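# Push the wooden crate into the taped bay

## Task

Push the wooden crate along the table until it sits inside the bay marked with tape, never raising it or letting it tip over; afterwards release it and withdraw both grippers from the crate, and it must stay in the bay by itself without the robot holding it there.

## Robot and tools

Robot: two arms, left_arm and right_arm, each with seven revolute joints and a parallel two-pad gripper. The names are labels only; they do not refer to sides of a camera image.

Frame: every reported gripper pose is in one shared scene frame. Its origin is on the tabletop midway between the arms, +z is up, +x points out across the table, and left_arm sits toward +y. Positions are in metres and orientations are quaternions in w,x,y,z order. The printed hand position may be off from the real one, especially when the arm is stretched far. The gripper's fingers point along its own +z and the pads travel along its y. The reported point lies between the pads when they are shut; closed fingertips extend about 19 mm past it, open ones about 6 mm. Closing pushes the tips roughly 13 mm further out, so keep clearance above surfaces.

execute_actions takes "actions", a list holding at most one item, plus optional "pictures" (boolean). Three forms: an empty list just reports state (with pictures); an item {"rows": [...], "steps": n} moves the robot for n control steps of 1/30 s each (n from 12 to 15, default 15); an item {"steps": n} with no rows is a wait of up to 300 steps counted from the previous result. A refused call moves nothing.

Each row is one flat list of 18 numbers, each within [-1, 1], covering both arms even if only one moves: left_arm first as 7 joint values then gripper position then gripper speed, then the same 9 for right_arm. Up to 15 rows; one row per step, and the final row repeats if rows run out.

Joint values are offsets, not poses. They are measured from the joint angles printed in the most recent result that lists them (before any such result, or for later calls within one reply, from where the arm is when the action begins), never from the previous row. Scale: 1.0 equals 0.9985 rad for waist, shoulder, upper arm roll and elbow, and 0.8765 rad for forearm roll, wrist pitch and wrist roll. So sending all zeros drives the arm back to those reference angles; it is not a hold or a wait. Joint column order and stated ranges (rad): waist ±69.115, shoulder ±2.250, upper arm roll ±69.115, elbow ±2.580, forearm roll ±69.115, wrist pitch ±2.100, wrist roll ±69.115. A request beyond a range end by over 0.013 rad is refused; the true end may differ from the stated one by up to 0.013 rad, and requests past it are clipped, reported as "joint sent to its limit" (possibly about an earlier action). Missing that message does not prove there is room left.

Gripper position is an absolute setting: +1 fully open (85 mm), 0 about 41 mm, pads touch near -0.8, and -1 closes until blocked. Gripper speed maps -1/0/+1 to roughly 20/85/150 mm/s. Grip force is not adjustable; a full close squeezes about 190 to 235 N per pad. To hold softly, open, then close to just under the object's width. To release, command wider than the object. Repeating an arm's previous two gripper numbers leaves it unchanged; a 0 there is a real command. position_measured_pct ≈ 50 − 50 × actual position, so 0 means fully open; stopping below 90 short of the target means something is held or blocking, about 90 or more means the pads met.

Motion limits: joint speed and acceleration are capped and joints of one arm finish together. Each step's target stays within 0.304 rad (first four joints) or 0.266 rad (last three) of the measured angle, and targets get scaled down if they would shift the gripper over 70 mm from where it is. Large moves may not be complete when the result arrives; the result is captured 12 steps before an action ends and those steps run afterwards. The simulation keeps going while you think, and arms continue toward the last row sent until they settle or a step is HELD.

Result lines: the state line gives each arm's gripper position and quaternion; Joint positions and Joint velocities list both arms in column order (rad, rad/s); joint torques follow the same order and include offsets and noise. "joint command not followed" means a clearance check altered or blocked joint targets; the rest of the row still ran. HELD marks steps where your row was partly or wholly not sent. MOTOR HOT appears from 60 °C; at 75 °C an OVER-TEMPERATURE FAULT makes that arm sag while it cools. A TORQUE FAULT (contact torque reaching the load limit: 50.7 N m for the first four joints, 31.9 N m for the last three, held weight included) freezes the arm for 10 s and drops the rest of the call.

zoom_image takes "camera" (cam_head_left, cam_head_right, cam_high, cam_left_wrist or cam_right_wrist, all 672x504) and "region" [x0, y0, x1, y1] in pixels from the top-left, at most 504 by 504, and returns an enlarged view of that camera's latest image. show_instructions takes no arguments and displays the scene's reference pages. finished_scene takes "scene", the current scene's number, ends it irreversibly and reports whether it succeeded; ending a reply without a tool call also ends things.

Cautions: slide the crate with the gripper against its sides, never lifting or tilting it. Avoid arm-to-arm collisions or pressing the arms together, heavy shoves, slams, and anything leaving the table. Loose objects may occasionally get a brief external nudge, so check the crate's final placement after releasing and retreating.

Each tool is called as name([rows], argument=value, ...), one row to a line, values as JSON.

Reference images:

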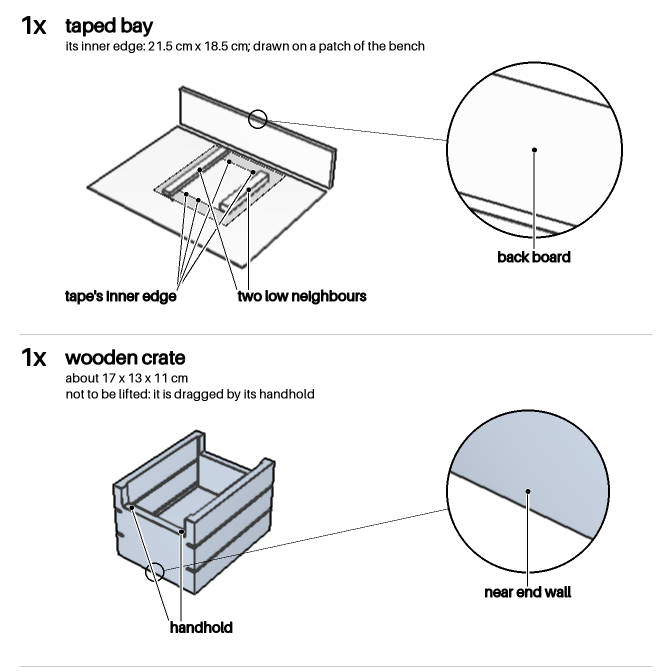

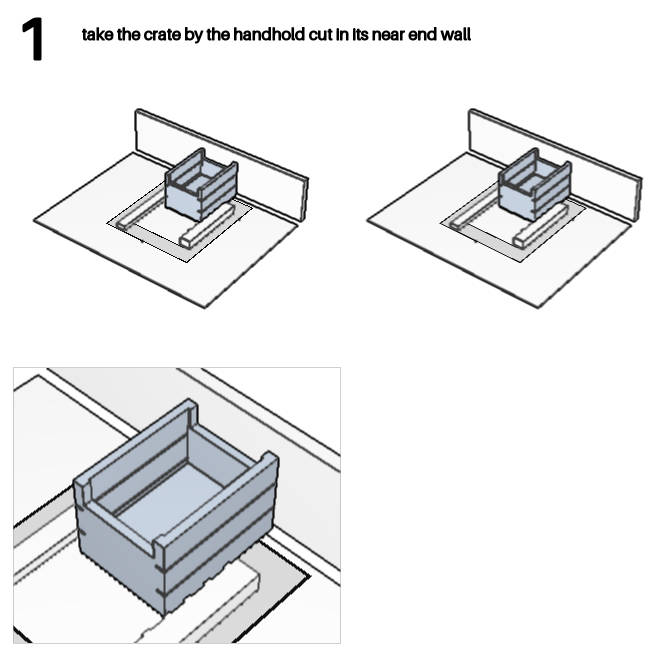

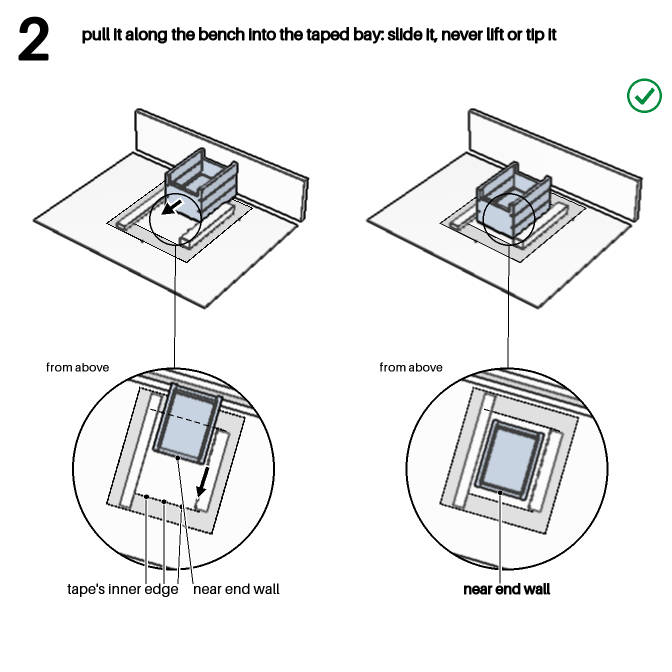

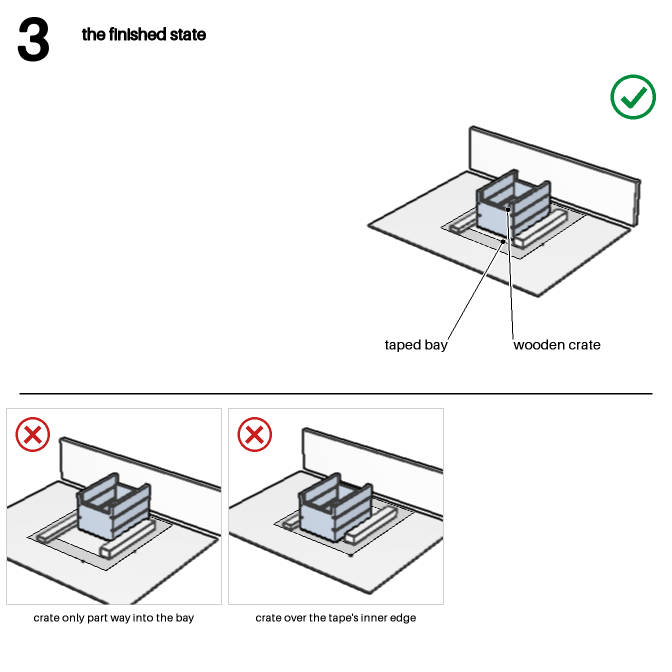

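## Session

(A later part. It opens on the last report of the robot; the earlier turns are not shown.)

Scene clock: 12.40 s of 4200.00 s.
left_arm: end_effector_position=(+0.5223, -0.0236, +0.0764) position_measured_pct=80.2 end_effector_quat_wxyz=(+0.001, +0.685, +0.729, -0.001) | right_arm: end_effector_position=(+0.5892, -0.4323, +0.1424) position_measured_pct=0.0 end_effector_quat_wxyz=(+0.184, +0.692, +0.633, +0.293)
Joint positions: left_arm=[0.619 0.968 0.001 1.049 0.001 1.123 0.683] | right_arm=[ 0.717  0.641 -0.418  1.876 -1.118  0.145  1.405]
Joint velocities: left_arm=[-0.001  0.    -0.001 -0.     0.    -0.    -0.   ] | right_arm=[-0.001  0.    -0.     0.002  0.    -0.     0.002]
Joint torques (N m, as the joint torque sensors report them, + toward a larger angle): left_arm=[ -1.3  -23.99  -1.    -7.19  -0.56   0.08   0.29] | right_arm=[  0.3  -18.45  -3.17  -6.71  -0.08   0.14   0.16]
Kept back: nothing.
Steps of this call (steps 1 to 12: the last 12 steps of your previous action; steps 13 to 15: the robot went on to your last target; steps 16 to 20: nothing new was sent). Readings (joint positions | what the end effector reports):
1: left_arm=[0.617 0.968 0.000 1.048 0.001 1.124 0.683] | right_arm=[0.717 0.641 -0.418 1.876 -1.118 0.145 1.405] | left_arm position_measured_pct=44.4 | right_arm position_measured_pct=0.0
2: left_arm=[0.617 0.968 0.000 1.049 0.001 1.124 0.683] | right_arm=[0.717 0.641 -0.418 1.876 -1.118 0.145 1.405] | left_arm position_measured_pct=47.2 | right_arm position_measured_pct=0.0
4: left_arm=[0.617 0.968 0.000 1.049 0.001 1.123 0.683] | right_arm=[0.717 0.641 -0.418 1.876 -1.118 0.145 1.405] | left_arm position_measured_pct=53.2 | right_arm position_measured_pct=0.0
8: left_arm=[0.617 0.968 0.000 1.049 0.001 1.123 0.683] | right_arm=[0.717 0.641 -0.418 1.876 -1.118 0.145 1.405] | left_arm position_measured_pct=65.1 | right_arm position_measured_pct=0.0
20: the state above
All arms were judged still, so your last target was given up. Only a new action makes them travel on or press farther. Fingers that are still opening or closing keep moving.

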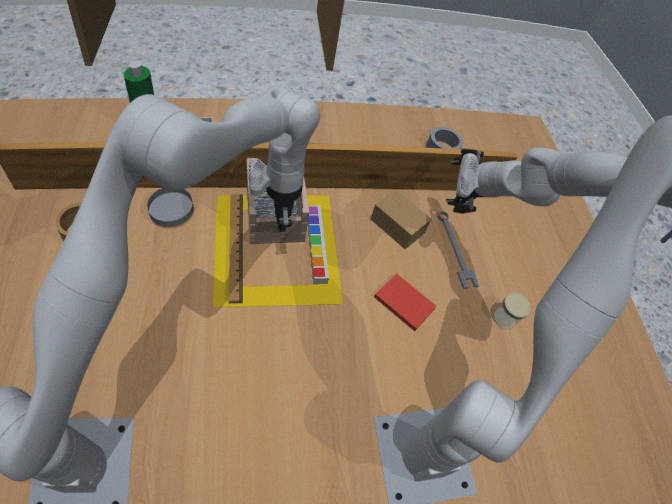

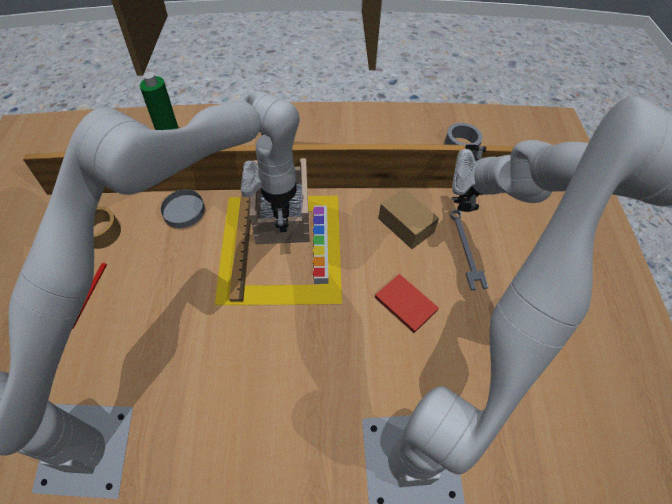

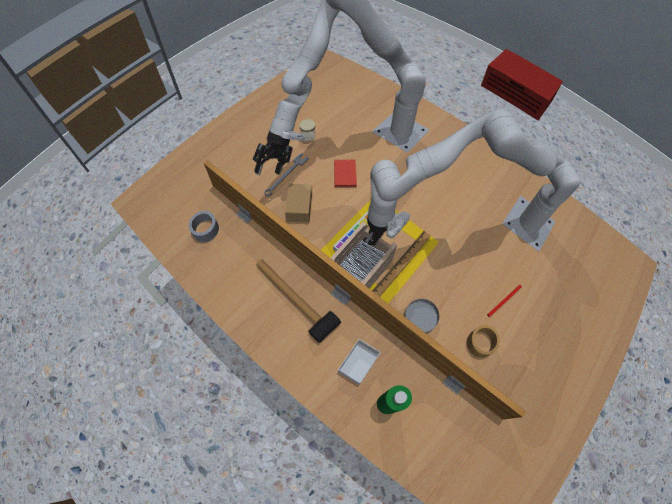

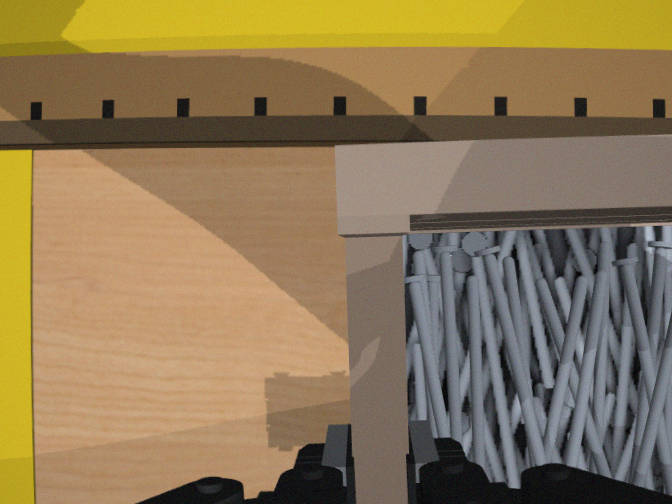

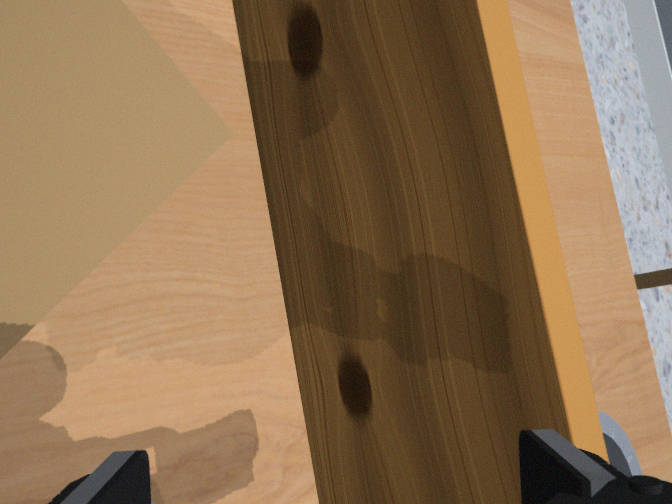

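execute_actions([
  {"rows":[[0.004,-0.007,0,0.015,0,-0.01,0.005,-1,0,0,0,0,0,0,0,0,1,0],[0.009,-0.015,0,0.034,0,-0.022,0.01,-1,0,0,0,0,0,0,0,0,1,0],[0.009,-0.015,0,0.034,0,-0.022,0.01,-1,0,0,0,0,0,0,0,0,1,0],[0.013,-0.023,0,0.051,0,-0.032,0.015,-1,0,0,0,0,0,0,0,0,1,0],[0.017,-0.03,0,0.068,0,-0.043,0.02,-1,0,0,0,0,0,0,0,0,1,0],[0.017,-0.03,0,0.068,0,-0.043,0.02,-1,0,0,0,0,0,0,0,0,1,0],[0.021,-0.037,0,0.084,0,-0.053,0.024,-1,0,0,0,0,0,0,0,0,1,0],[0.026,-0.044,0,0.1,0,-0.063,0.03,-1,0,0,0,0,0,0,0,0,1,0],[0.026,-0.044,0,0.1,0,-0.063,0.03,-1,0,0,0,0,0,0,0,0,1,0],[0.03,-0.051,0,0.116,0,-0.073,0.035,-1,0,0,0,0,0,0,0,0,1,0],[0.035,-0.058,0,0.132,0,-0.083,0.04,-1,0,0,0,0,0,0,0,0,1,0],[0.035,-0.058,0,0.132,0,-0.083,0.04,-1,0,0,0,0,0,0,0,0,1,0],[0.039,-0.065,0,0.147,0,-0.093,0.045,-1,0,0,0,0,0,0,0,0,1,0],[0.044,-0.072,0,0.162,0,-0.103,0.05,-1,0,0,0,0,0,0,0,0,1,0]]},
])

execute_actions([
  {"steps":20},
], pictures=true)

Scene clock: 13.97 s of 4200.00 s.
left_arm: end_effector_position=(+0.5192, -0.0233, +0.0764) position_measured_pct=80.2 end_effector_quat_wxyz=(+0.002, +0.685, +0.728, +0.001) | right_arm: end_effector_position=(+0.5892, -0.4323, +0.1424) position_measured_pct=0.0 end_effector_quat_wxyz=(+0.184, +0.692, +0.633, +0.293)
Joint positions: left_arm=[ 0.624  0.96  -0.001  1.066 -0.001  1.111  0.687] | right_arm=[ 0.717  0.641 -0.418  1.876 -1.118  0.145  1.405]
Joint velocities: left_arm=[ 0.069 -0.128 -0.006  0.32  -0.    -0.175  0.085] | right_arm=[ 0.     0.001 -0.002 -0.001 -0.001  0.    -0.002]
Joint torques (N m, as the joint torque sensors report them, + toward a larger angle): left_arm=[  2.86 -27.75   1.65  -6.93   0.44   1.12   0.42] | right_arm=[  0.18 -18.57  -3.34  -6.72  -0.19   0.12   0.16]
Steps of this call (steps 1 to 44: nothing new was sent; steps 45 to 47: the first 3 steps of this action). Readings (joint positions | what the end effector reports):
45: left_arm=[0.620 0.967 0.001 1.050 0.001 1.122 0.683] | right_arm=[0.717 0.641 -0.418 1.876 -1.118 0.145 1.405] | left_arm position_measured_pct=80.2 | right_arm position_measured_pct=0.0
46: left_arm=[0.621 0.965 -0.000 1.056 -0.000 1.118 0.684] | right_arm=[0.717 0.641 -0.418 1.876 -1.118 0.145 1.405] | left_arm position_measured_pct=80.2 | right_arm position_measured_pct=0.0
47: the state above

Scene clock: 14.63 s of 4200.00 s.
left_arm: end_effector_position=(+0.4828, -0.0247, +0.0762) position_measured_pct=80.2 end_effector_quat_wxyz=(+0.003, +0.684, +0.729, +0.001) | right_arm: end_effector_position=(+0.5892, -0.4323, +0.1424) position_measured_pct=0.0 end_effector_quat_wxyz=(+0.184, +0.692, +0.633, +0.293)
Joint positions: left_arm=[ 0.661  0.896 -0.001  1.209 -0.     1.031  0.726] | right_arm=[ 0.717  0.641 -0.418  1.876 -1.118  0.145  1.405]
Joint velocities: left_arm=[ 0.002 -0.002 -0.002  0.003 -0.    -0.001  0.   ] | right_arm=[-0.     0.    -0.001  0.001 -0.     0.     0.002]
Joint torques (N m, as the joint torque sensors report them, + toward a larger angle): left_arm=[  1.96 -23.     1.07  -5.7    0.09   0.69   0.4 ] | right_arm=[  0.23 -18.68  -3.26  -6.61  -0.16   0.22   0.1 ]
Kept back: nothing.
Steps of this call (steps 1 to 12: the last 12 steps of your previous action; steps 13 to 20: the robot went on to your last target). Readings (joint positions | what the end effector reports):
1: left_arm=[0.626 0.956 -0.001 1.076 -0.001 1.106 0.690] | right_arm=[0.717 0.641 -0.418 1.876 -1.118 0.145 1.405] | left_arm position_measured_pct=80.2 | right_arm position_measured_pct=0.0
2: left_arm=[0.628 0.951 -0.001 1.087 -0.001 1.100 0.692] | right_arm=[0.717 0.641 -0.418 1.876 -1.118 0.145 1.405] | left_arm position_measured_pct=80.2 | right_arm position_measured_pct=0.0
4: left_arm=[0.633 0.941 -0.001 1.108 -0.000 1.087 0.698] | right_arm=[0.717 0.641 -0.418 1.876 -1.118 0.145 1.405] | left_arm position_measured_pct=80.2 | right_arm position_measured_pct=0.0
8: left_arm=[0.644 0.922 -0.001 1.151 -0.001 1.063 0.710] | right_arm=[0.717 0.641 -0.418 1.876 -1.118 0.145 1.405] | left_arm position_measured_pct=80.2 | right_arm position_measured_pct=0.0
20: the state above

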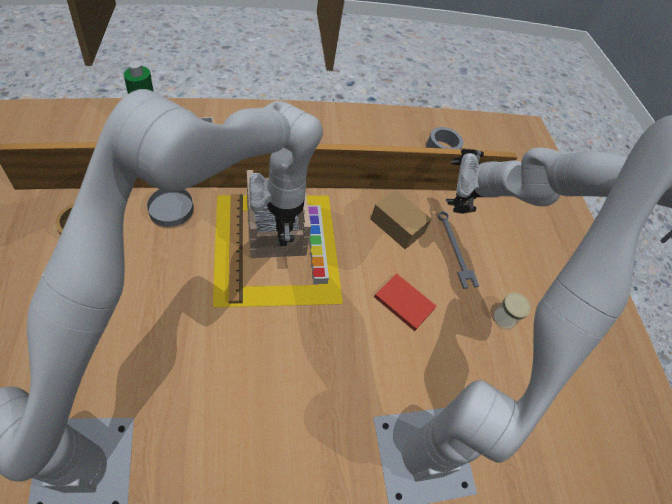

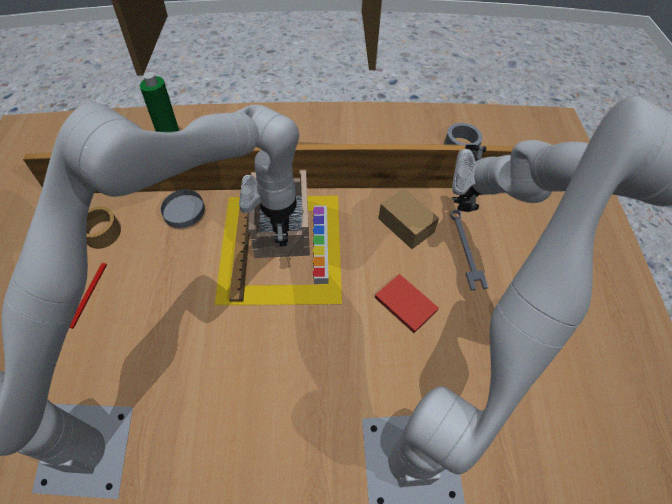

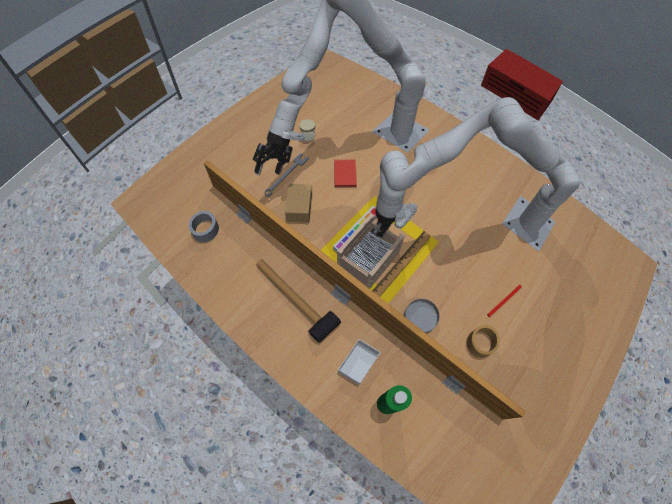

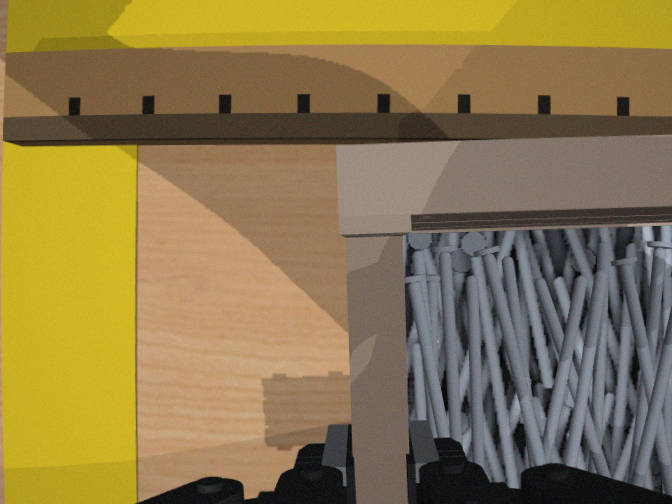

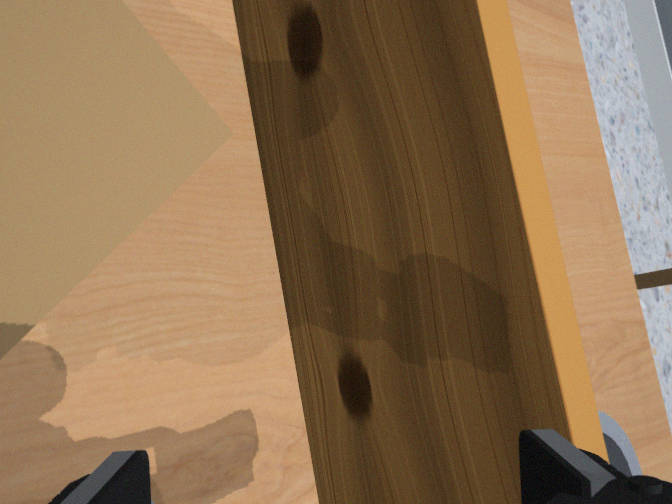

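execute_actions([
  {"rows":[[0.006,-0.008,0,0.018,0,-0.01,0.003,-1,0,0,0,0,0,0,0,0,1,0],[0.006,-0.008,0,0.018,0,-0.01,0.003,-1,0,0,0,0,0,0,0,0,1,0],[0.012,-0.016,0,0.036,0,-0.021,0.006,-1,0,0,0,0,0,0,0,0,1,0],[0.018,-0.024,0,0.054,0,-0.032,0.009,-1,0,0,0,0,0,0,0,0,1,0],[0.018,-0.024,0,0.054,0,-0.032,0.009,-1,0,0,0,0,0,0,0,0,1,0],[0.024,-0.032,0,0.071,0,-0.043,0.012,-1,0,0,0,0,0,0,0,0,1,0],[0.03,-0.039,0,0.088,0,-0.053,0.015,-1,0,0,0,0,0,0,0,0,1,0],[0.03,-0.039,0,0.088,0,-0.053,0.015,-1,0,0,0,0,0,0,0,0,1,0],[0.036,-0.047,0,0.105,0,-0.063,0.018,-1,0,0,0,0,0,0,0,0,1,0],[0.042,-0.054,0,0.121,0,-0.073,0.021,-1,0,0,0,0,0,0,0,0,1,0],[0.042,-0.054,0,0.121,0,-0.073,0.021,-1,0,0,0,0,0,0,0,0,1,0],[0.049,-0.061,0,0.138,0,-0.083,0.024,-1,0,0,0,0,0,0,0,0,1,0],[0.055,-0.068,0,0.154,0,-0.093,0.027,-1,0,0,0,0,0,0,0,0,1,0],[0.062,-0.075,0,0.17,0,-0.103,0.03,-1,0,0,0,0,0,0,0,0,1,0]]},
])

execute_actions([
  {"steps":18},
])

execute_actions([
  {"rows":[[0,0,0,0,0,0,0,1,1,0,0,0,0,0,0,0,1,0]]},
])

execute_actions([
  {"rows":[[0,-0.13,0,-0.12,0,0.285,0,1,1,0,0,0,0,0,0,0,1,0]]},
])

execute_actions([
  {"steps":20},
], pictures=true)

Scene clock: 16.43 s of 4200.00 s.
left_arm: end_effector_position=(+0.4794, -0.0240, +0.0763) position_measured_pct=80.2 end_effector_quat_wxyz=(+0.003, +0.685, +0.729, +0.001) | right_arm: end_effector_position=(+0.5892, -0.4323, +0.1424) position_measured_pct=0.0 end_effector_quat_wxyz=(+0.184, +0.692, +0.633, +0.293)
Joint positions: left_arm=[ 0.665  0.889 -0.002  1.224 -0.001  1.023  0.728] | right_arm=[ 0.717  0.641 -0.418  1.876 -1.118  0.145  1.405]
Joint velocities: left_arm=[ 0.077 -0.119 -0.009  0.251 -0.007 -0.147  0.038] | right_arm=[ 0.001 -0.     0.001  0.002  0.     0.     0.002]
Joint torques (N m, as the joint torque sensors report them, + toward a larger angle): left_arm=[  1.43 -24.23   0.92  -5.94  -0.02   0.58   0.05] | right_arm=[  0.23 -18.57  -3.25  -6.65  -0.25   0.08   0.13]
Steps of this call (steps 1 to 15: the robot went on to your last target; steps 16 to 51: nothing new was sent; steps 52 to 54: the first 3 steps of this action). Readings (joint positions | what the end effector reports):
52: left_arm=[0.661 0.896 -0.001 1.210 -0.001 1.030 0.727] | right_arm=[0.717 0.641 -0.418 1.876 -1.118 0.145 1.405] | left_arm position_measured_pct=80.2 | right_arm position_measured_pct=0.0
53: left_arm=[0.663 0.893 -0.002 1.216 -0.001 1.027 0.727] | right_arm=[0.717 0.641 -0.418 1.876 -1.118 0.145 1.405] | left_arm position_measured_pct=80.2 | right_arm position_measured_pct=0.0
54: the state above

Scene clock: 17.03 s of 4200.00 s.
left_arm: end_effector_position=(+0.4322, -0.0263, +0.0759) position_measured_pct=80.2 end_effector_quat_wxyz=(+0.003, +0.696, +0.718, +0.001) | right_arm: end_effector_position=(+0.5892, -0.4323, +0.1424) position_measured_pct=0.0 end_effector_quat_wxyz=(+0.184, +0.692, +0.633, +0.293)
Joint positions: left_arm=[ 0.72   0.821 -0.002  1.376 -0.001  0.939  0.753] | right_arm=[ 0.717  0.641 -0.418  1.876 -1.118  0.145  1.405]
Joint velocities: left_arm=[ 0.007 -0.004 -0.003  0.009 -0.002 -0.001 -0.002] | right_arm=[ 0.    -0.001 -0.001 -0.     0.    -0.     0.001]
Joint torques (N m, as the joint torque sensors report them, + toward a larger angle): left_arm=[  2.   -21.31   0.6   -4.98   0.09   0.5    0.33] | right_arm=[  0.12 -18.58  -3.13  -6.62  -0.11   0.21   0.14]
Kept back: nothing.
Steps of this call (steps 1 to 12: the last 12 steps of your previous action; steps 13 to 18: the robot went on to your last target). Readings (joint positions | what the end effector reports):
1: left_arm=[0.668 0.885 -0.002 1.234 -0.002 1.017 0.730] | right_arm=[0.717 0.641 -0.418 1.876 -1.118 0.145 1.405] | left_arm position_measured_pct=80.2 | right_arm position_measured_pct=0.0
2: left_arm=[0.672 0.880 -0.003 1.245 -0.002 1.011 0.732] | right_arm=[0.717 0.641 -0.418 1.876 -1.118 0.145 1.405] | left_arm position_measured_pct=80.2 | right_arm position_measured_pct=0.0
4: left_arm=[0.679 0.870 -0.002 1.266 -0.001 0.999 0.735] | right_arm=[0.717 0.641 -0.418 1.876 -1.118 0.145 1.405] | left_arm position_measured_pct=80.2 | right_arm position_measured_pct=0.0
8: left_arm=[0.694 0.850 -0.002 1.312 -0.001 0.974 0.742] | right_arm=[0.717 0.641 -0.418 1.876 -1.118 0.145 1.405] | left_arm position_measured_pct=80.2 | right_arm position_measured_pct=0.0
18: the state above

Scene clock: 17.13 s of 4200.00 s.
left_arm: end_effector_position=(+0.4325, -0.0262, +0.0758) position_measured_pct=76.6 end_effector_quat_wxyz=(+0.003, +0.696, +0.718, +0.001) | right_arm: end_effector_position=(+0.5892, -0.4323, +0.1424) position_measured_pct=0.0 end_effector_quat_wxyz=(+0.184, +0.692, +0.633, +0.293)
Joint positions: left_arm=[ 0.719  0.822 -0.002  1.376 -0.001  0.939  0.753] | right_arm=[ 0.717  0.641 -0.418  1.876 -1.118  0.145  1.405]
Joint velocities: left_arm=[ 0.012 -0.002 -0.006  0.004 -0.013  0.002  0.001] | right_arm=[-0.001 -0.    -0.    -0.002  0.    -0.    -0.   ]
Joint torques (N m, as the joint torque sensors report them, + toward a larger angle): left_arm=[  0.72 -21.76   0.32  -6.44  -0.16   0.14   0.1 ] | right_arm=[  0.3  -18.58  -3.18  -6.75  -0.14   0.23   0.08]
Steps of this call (steps 1 to 3: the first 3 steps of this action). Readings (joint positions | what the end effector reports):
1: left_arm=[0.719 0.821 -0.002 1.376 -0.001 0.939 0.753] | right_arm=[0.717 0.641 -0.418 1.876 -1.118 0.145 1.405] | left_arm position_measured_pct=80.2 | right_arm position_measured_pct=0.0
2: left_arm=[0.719 0.822 -0.001 1.375 -0.000 0.939 0.753] | right_arm=[0.717 0.641 -0.418 1.876 -1.118 0.145 1.405] | left_arm position_measured_pct=79.8 | right_arm position_measured_pct=0.0
3: the state above

Scene clock: 17.63 s of 4200.00 s.
left_arm: end_effector_position=(+0.4329, -0.0268, +0.0900) position_measured_pct=2.8 end_effector_quat_wxyz=(+0.003, +0.696, +0.718, +0.001) | right_arm: end_effector_position=(+0.5892, -0.4323, +0.1424) position_measured_pct=0.0 end_effector_quat_wxyz=(+0.184, +0.692, +0.633, +0.293)
Joint positions: left_arm=[ 0.72   0.803 -0.002  1.361 -0.001  0.971  0.753] | right_arm=[ 0.717  0.641 -0.418  1.876 -1.118  0.145  1.405]
Joint velocities: left_arm=[-0.001 -0.426 -0.002 -0.363 -0.001  0.762  0.   ] | right_arm=[ 0.    -0.    -0.001 -0.001 -0.    -0.    -0.   ]
Joint torques (N m, as the joint torque sensors report them, + toward a larger angle): left_arm=[  0.02 -29.53   0.22  -9.78  -0.45  -0.22   0.27] | right_arm=[  0.19 -18.52  -3.29  -6.84  -0.2    0.19   0.33]
Steps of this call (steps 1 to 12: the last 12 steps of your previous action; steps 13 to 15: the first 3 steps of this action, its rows measured from where the robot was after step 12). Readings (joint positions | what the end effector reports):
12: left_arm=[0.720 0.821 -0.002 1.376 -0.001 0.939 0.753] | right_arm=[0.717 0.641 -0.418 1.876 -1.118 0.145 1.405] | left_arm position_measured_pct=15.5 | right_arm position_measured_pct=0.0
13: left_arm=[0.720 0.820 -0.002 1.375 -0.001 0.941 0.753] | right_arm=[0.717 0.641 -0.418 1.876 -1.118 0.145 1.405] | left_arm position_measured_pct=10.3 | right_arm position_measured_pct=0.0
14: left_arm=[0.720 0.814 -0.002 1.371 -0.001 0.951 0.753] | right_arm=[0.717 0.641 -0.418 1.876 -1.118 0.145 1.405] | left_arm position_measured_pct=5.6 | right_arm position_measured_pct=0.0
15: the state above

Scene clock: 18.30 s of 4200.00 s.
left_arm: end_effector_position=(+0.4306, -0.0249, +0.1820) position_measured_pct=0.0 end_effector_quat_wxyz=(+0.002, +0.696, +0.718, +0.001) | right_arm: end_effector_position=(+0.5892, -0.4323, +0.1424) position_measured_pct=0.0 end_effector_quat_wxyz=(+0.184, +0.692, +0.633, +0.293)
Joint positions: left_arm=[ 0.72   0.692 -0.002  1.256 -0.001  1.189  0.753] | right_arm=[ 0.717  0.641 -0.418  1.876 -1.118  0.145  1.405]
Joint velocities: left_arm=[ 0.002  0.001 -0.     0.    -0.001  0.     0.   ] | right_arm=[-0.    -0.    -0.001 -0.001  0.     0.    -0.   ]
Joint torques (N m, as the joint torque sensors report them, + toward a larger angle): left_arm=[  0.37 -21.21  -0.46  -7.59  -0.23   0.1    0.18] | right_arm=[  0.24 -18.81  -3.18  -6.59  -0.19   0.16   0.23]
Kept back: nothing.
Steps of this call (steps 1 to 12: the last 12 steps of your previous action; steps 13 to 20: the robot went on to your last target). Readings (joint positions | what the end effector reports):
1: left_arm=[0.720 0.786 -0.002 1.347 -0.001 1.002 0.753] | right_arm=[0.717 0.641 -0.418 1.876 -1.118 0.145 1.405] | left_arm position_measured_pct=1.6 | right_arm position_measured_pct=0.0
2: left_arm=[0.720 0.766 -0.002 1.328 -0.001 1.040 0.753] | right_arm=[0.717 0.641 -0.418 1.876 -1.118 0.145 1.405] | left_arm position_measured_pct=0.8 | right_arm position_measured_pct=0.0
4: left_arm=[0.720 0.726 -0.002 1.290 -0.001 1.118 0.753] | right_arm=[0.717 0.641 -0.418 1.876 -1.118 0.145 1.405] | left_arm position_measured_pct=0.4 | right_arm position_measured_pct=0.0
8: left_arm=[0.720 0.694 -0.002 1.256 -0.001 1.187 0.753] | right_arm=[0.717 0.641 -0.418 1.876 -1.118 0.145 1.405] | left_arm position_measured_pct=0.0 | right_arm position_measured_pct=0.0
20: the state above

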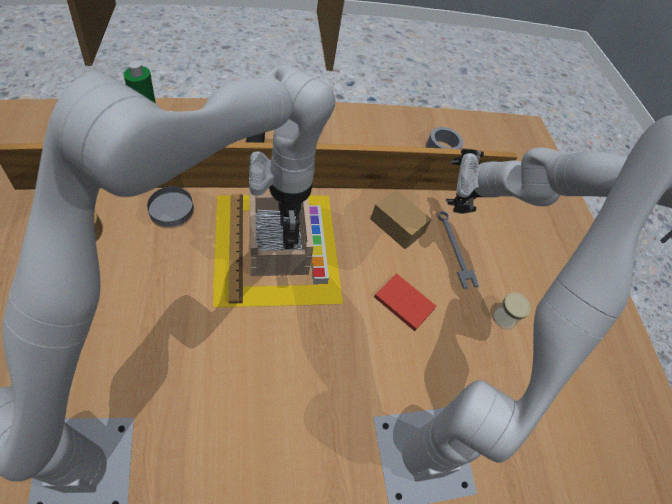

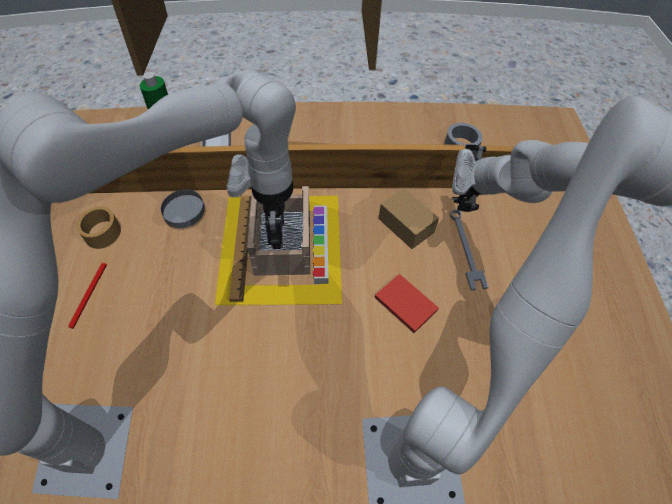

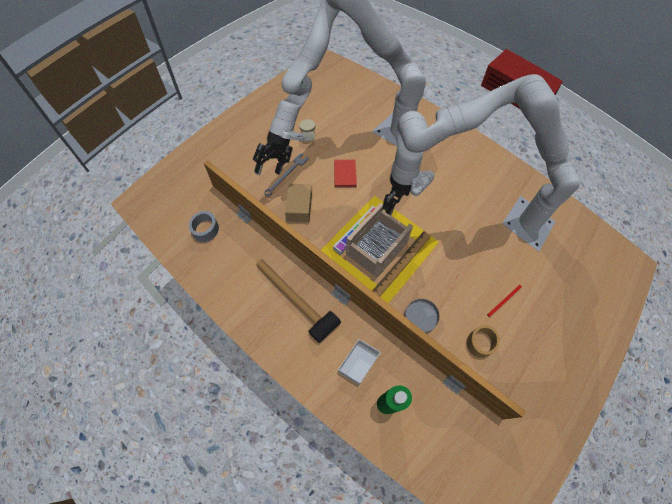

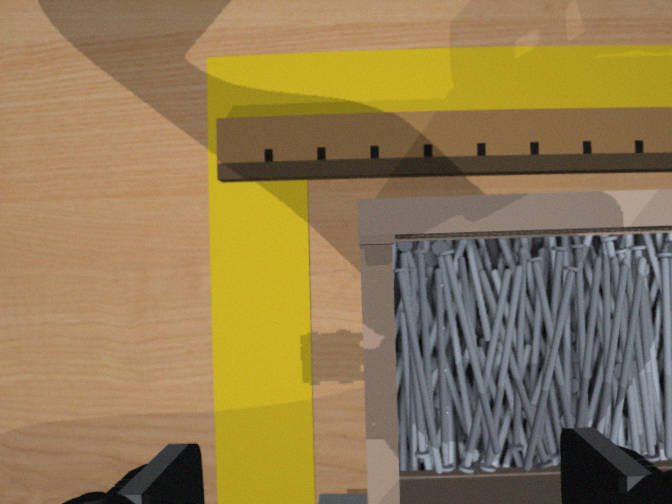

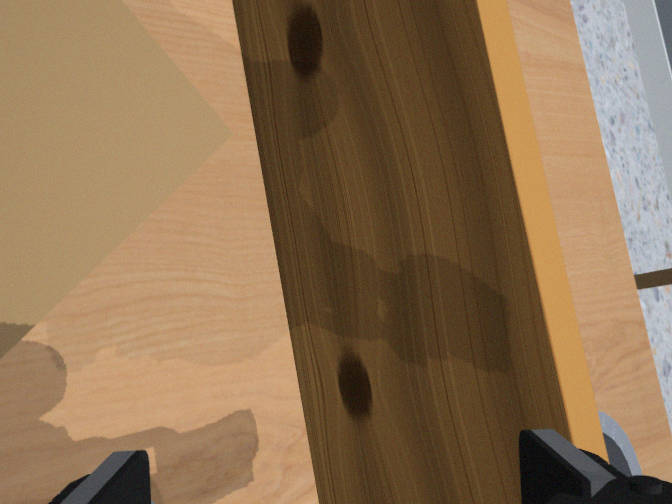

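zoom_image(camera="cam_high", region=[310,180,450,310])

finished_scene(scene=1)

Region (310, 180, 450, 310) of cam_high's 672x504 image, scaled by 3.600, with more detail than that image has; it fills the top 468 rows of this view, and the rest is white.

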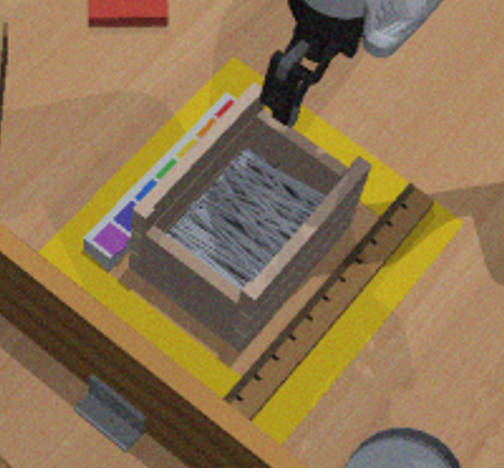

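The scene is finished: the task was done.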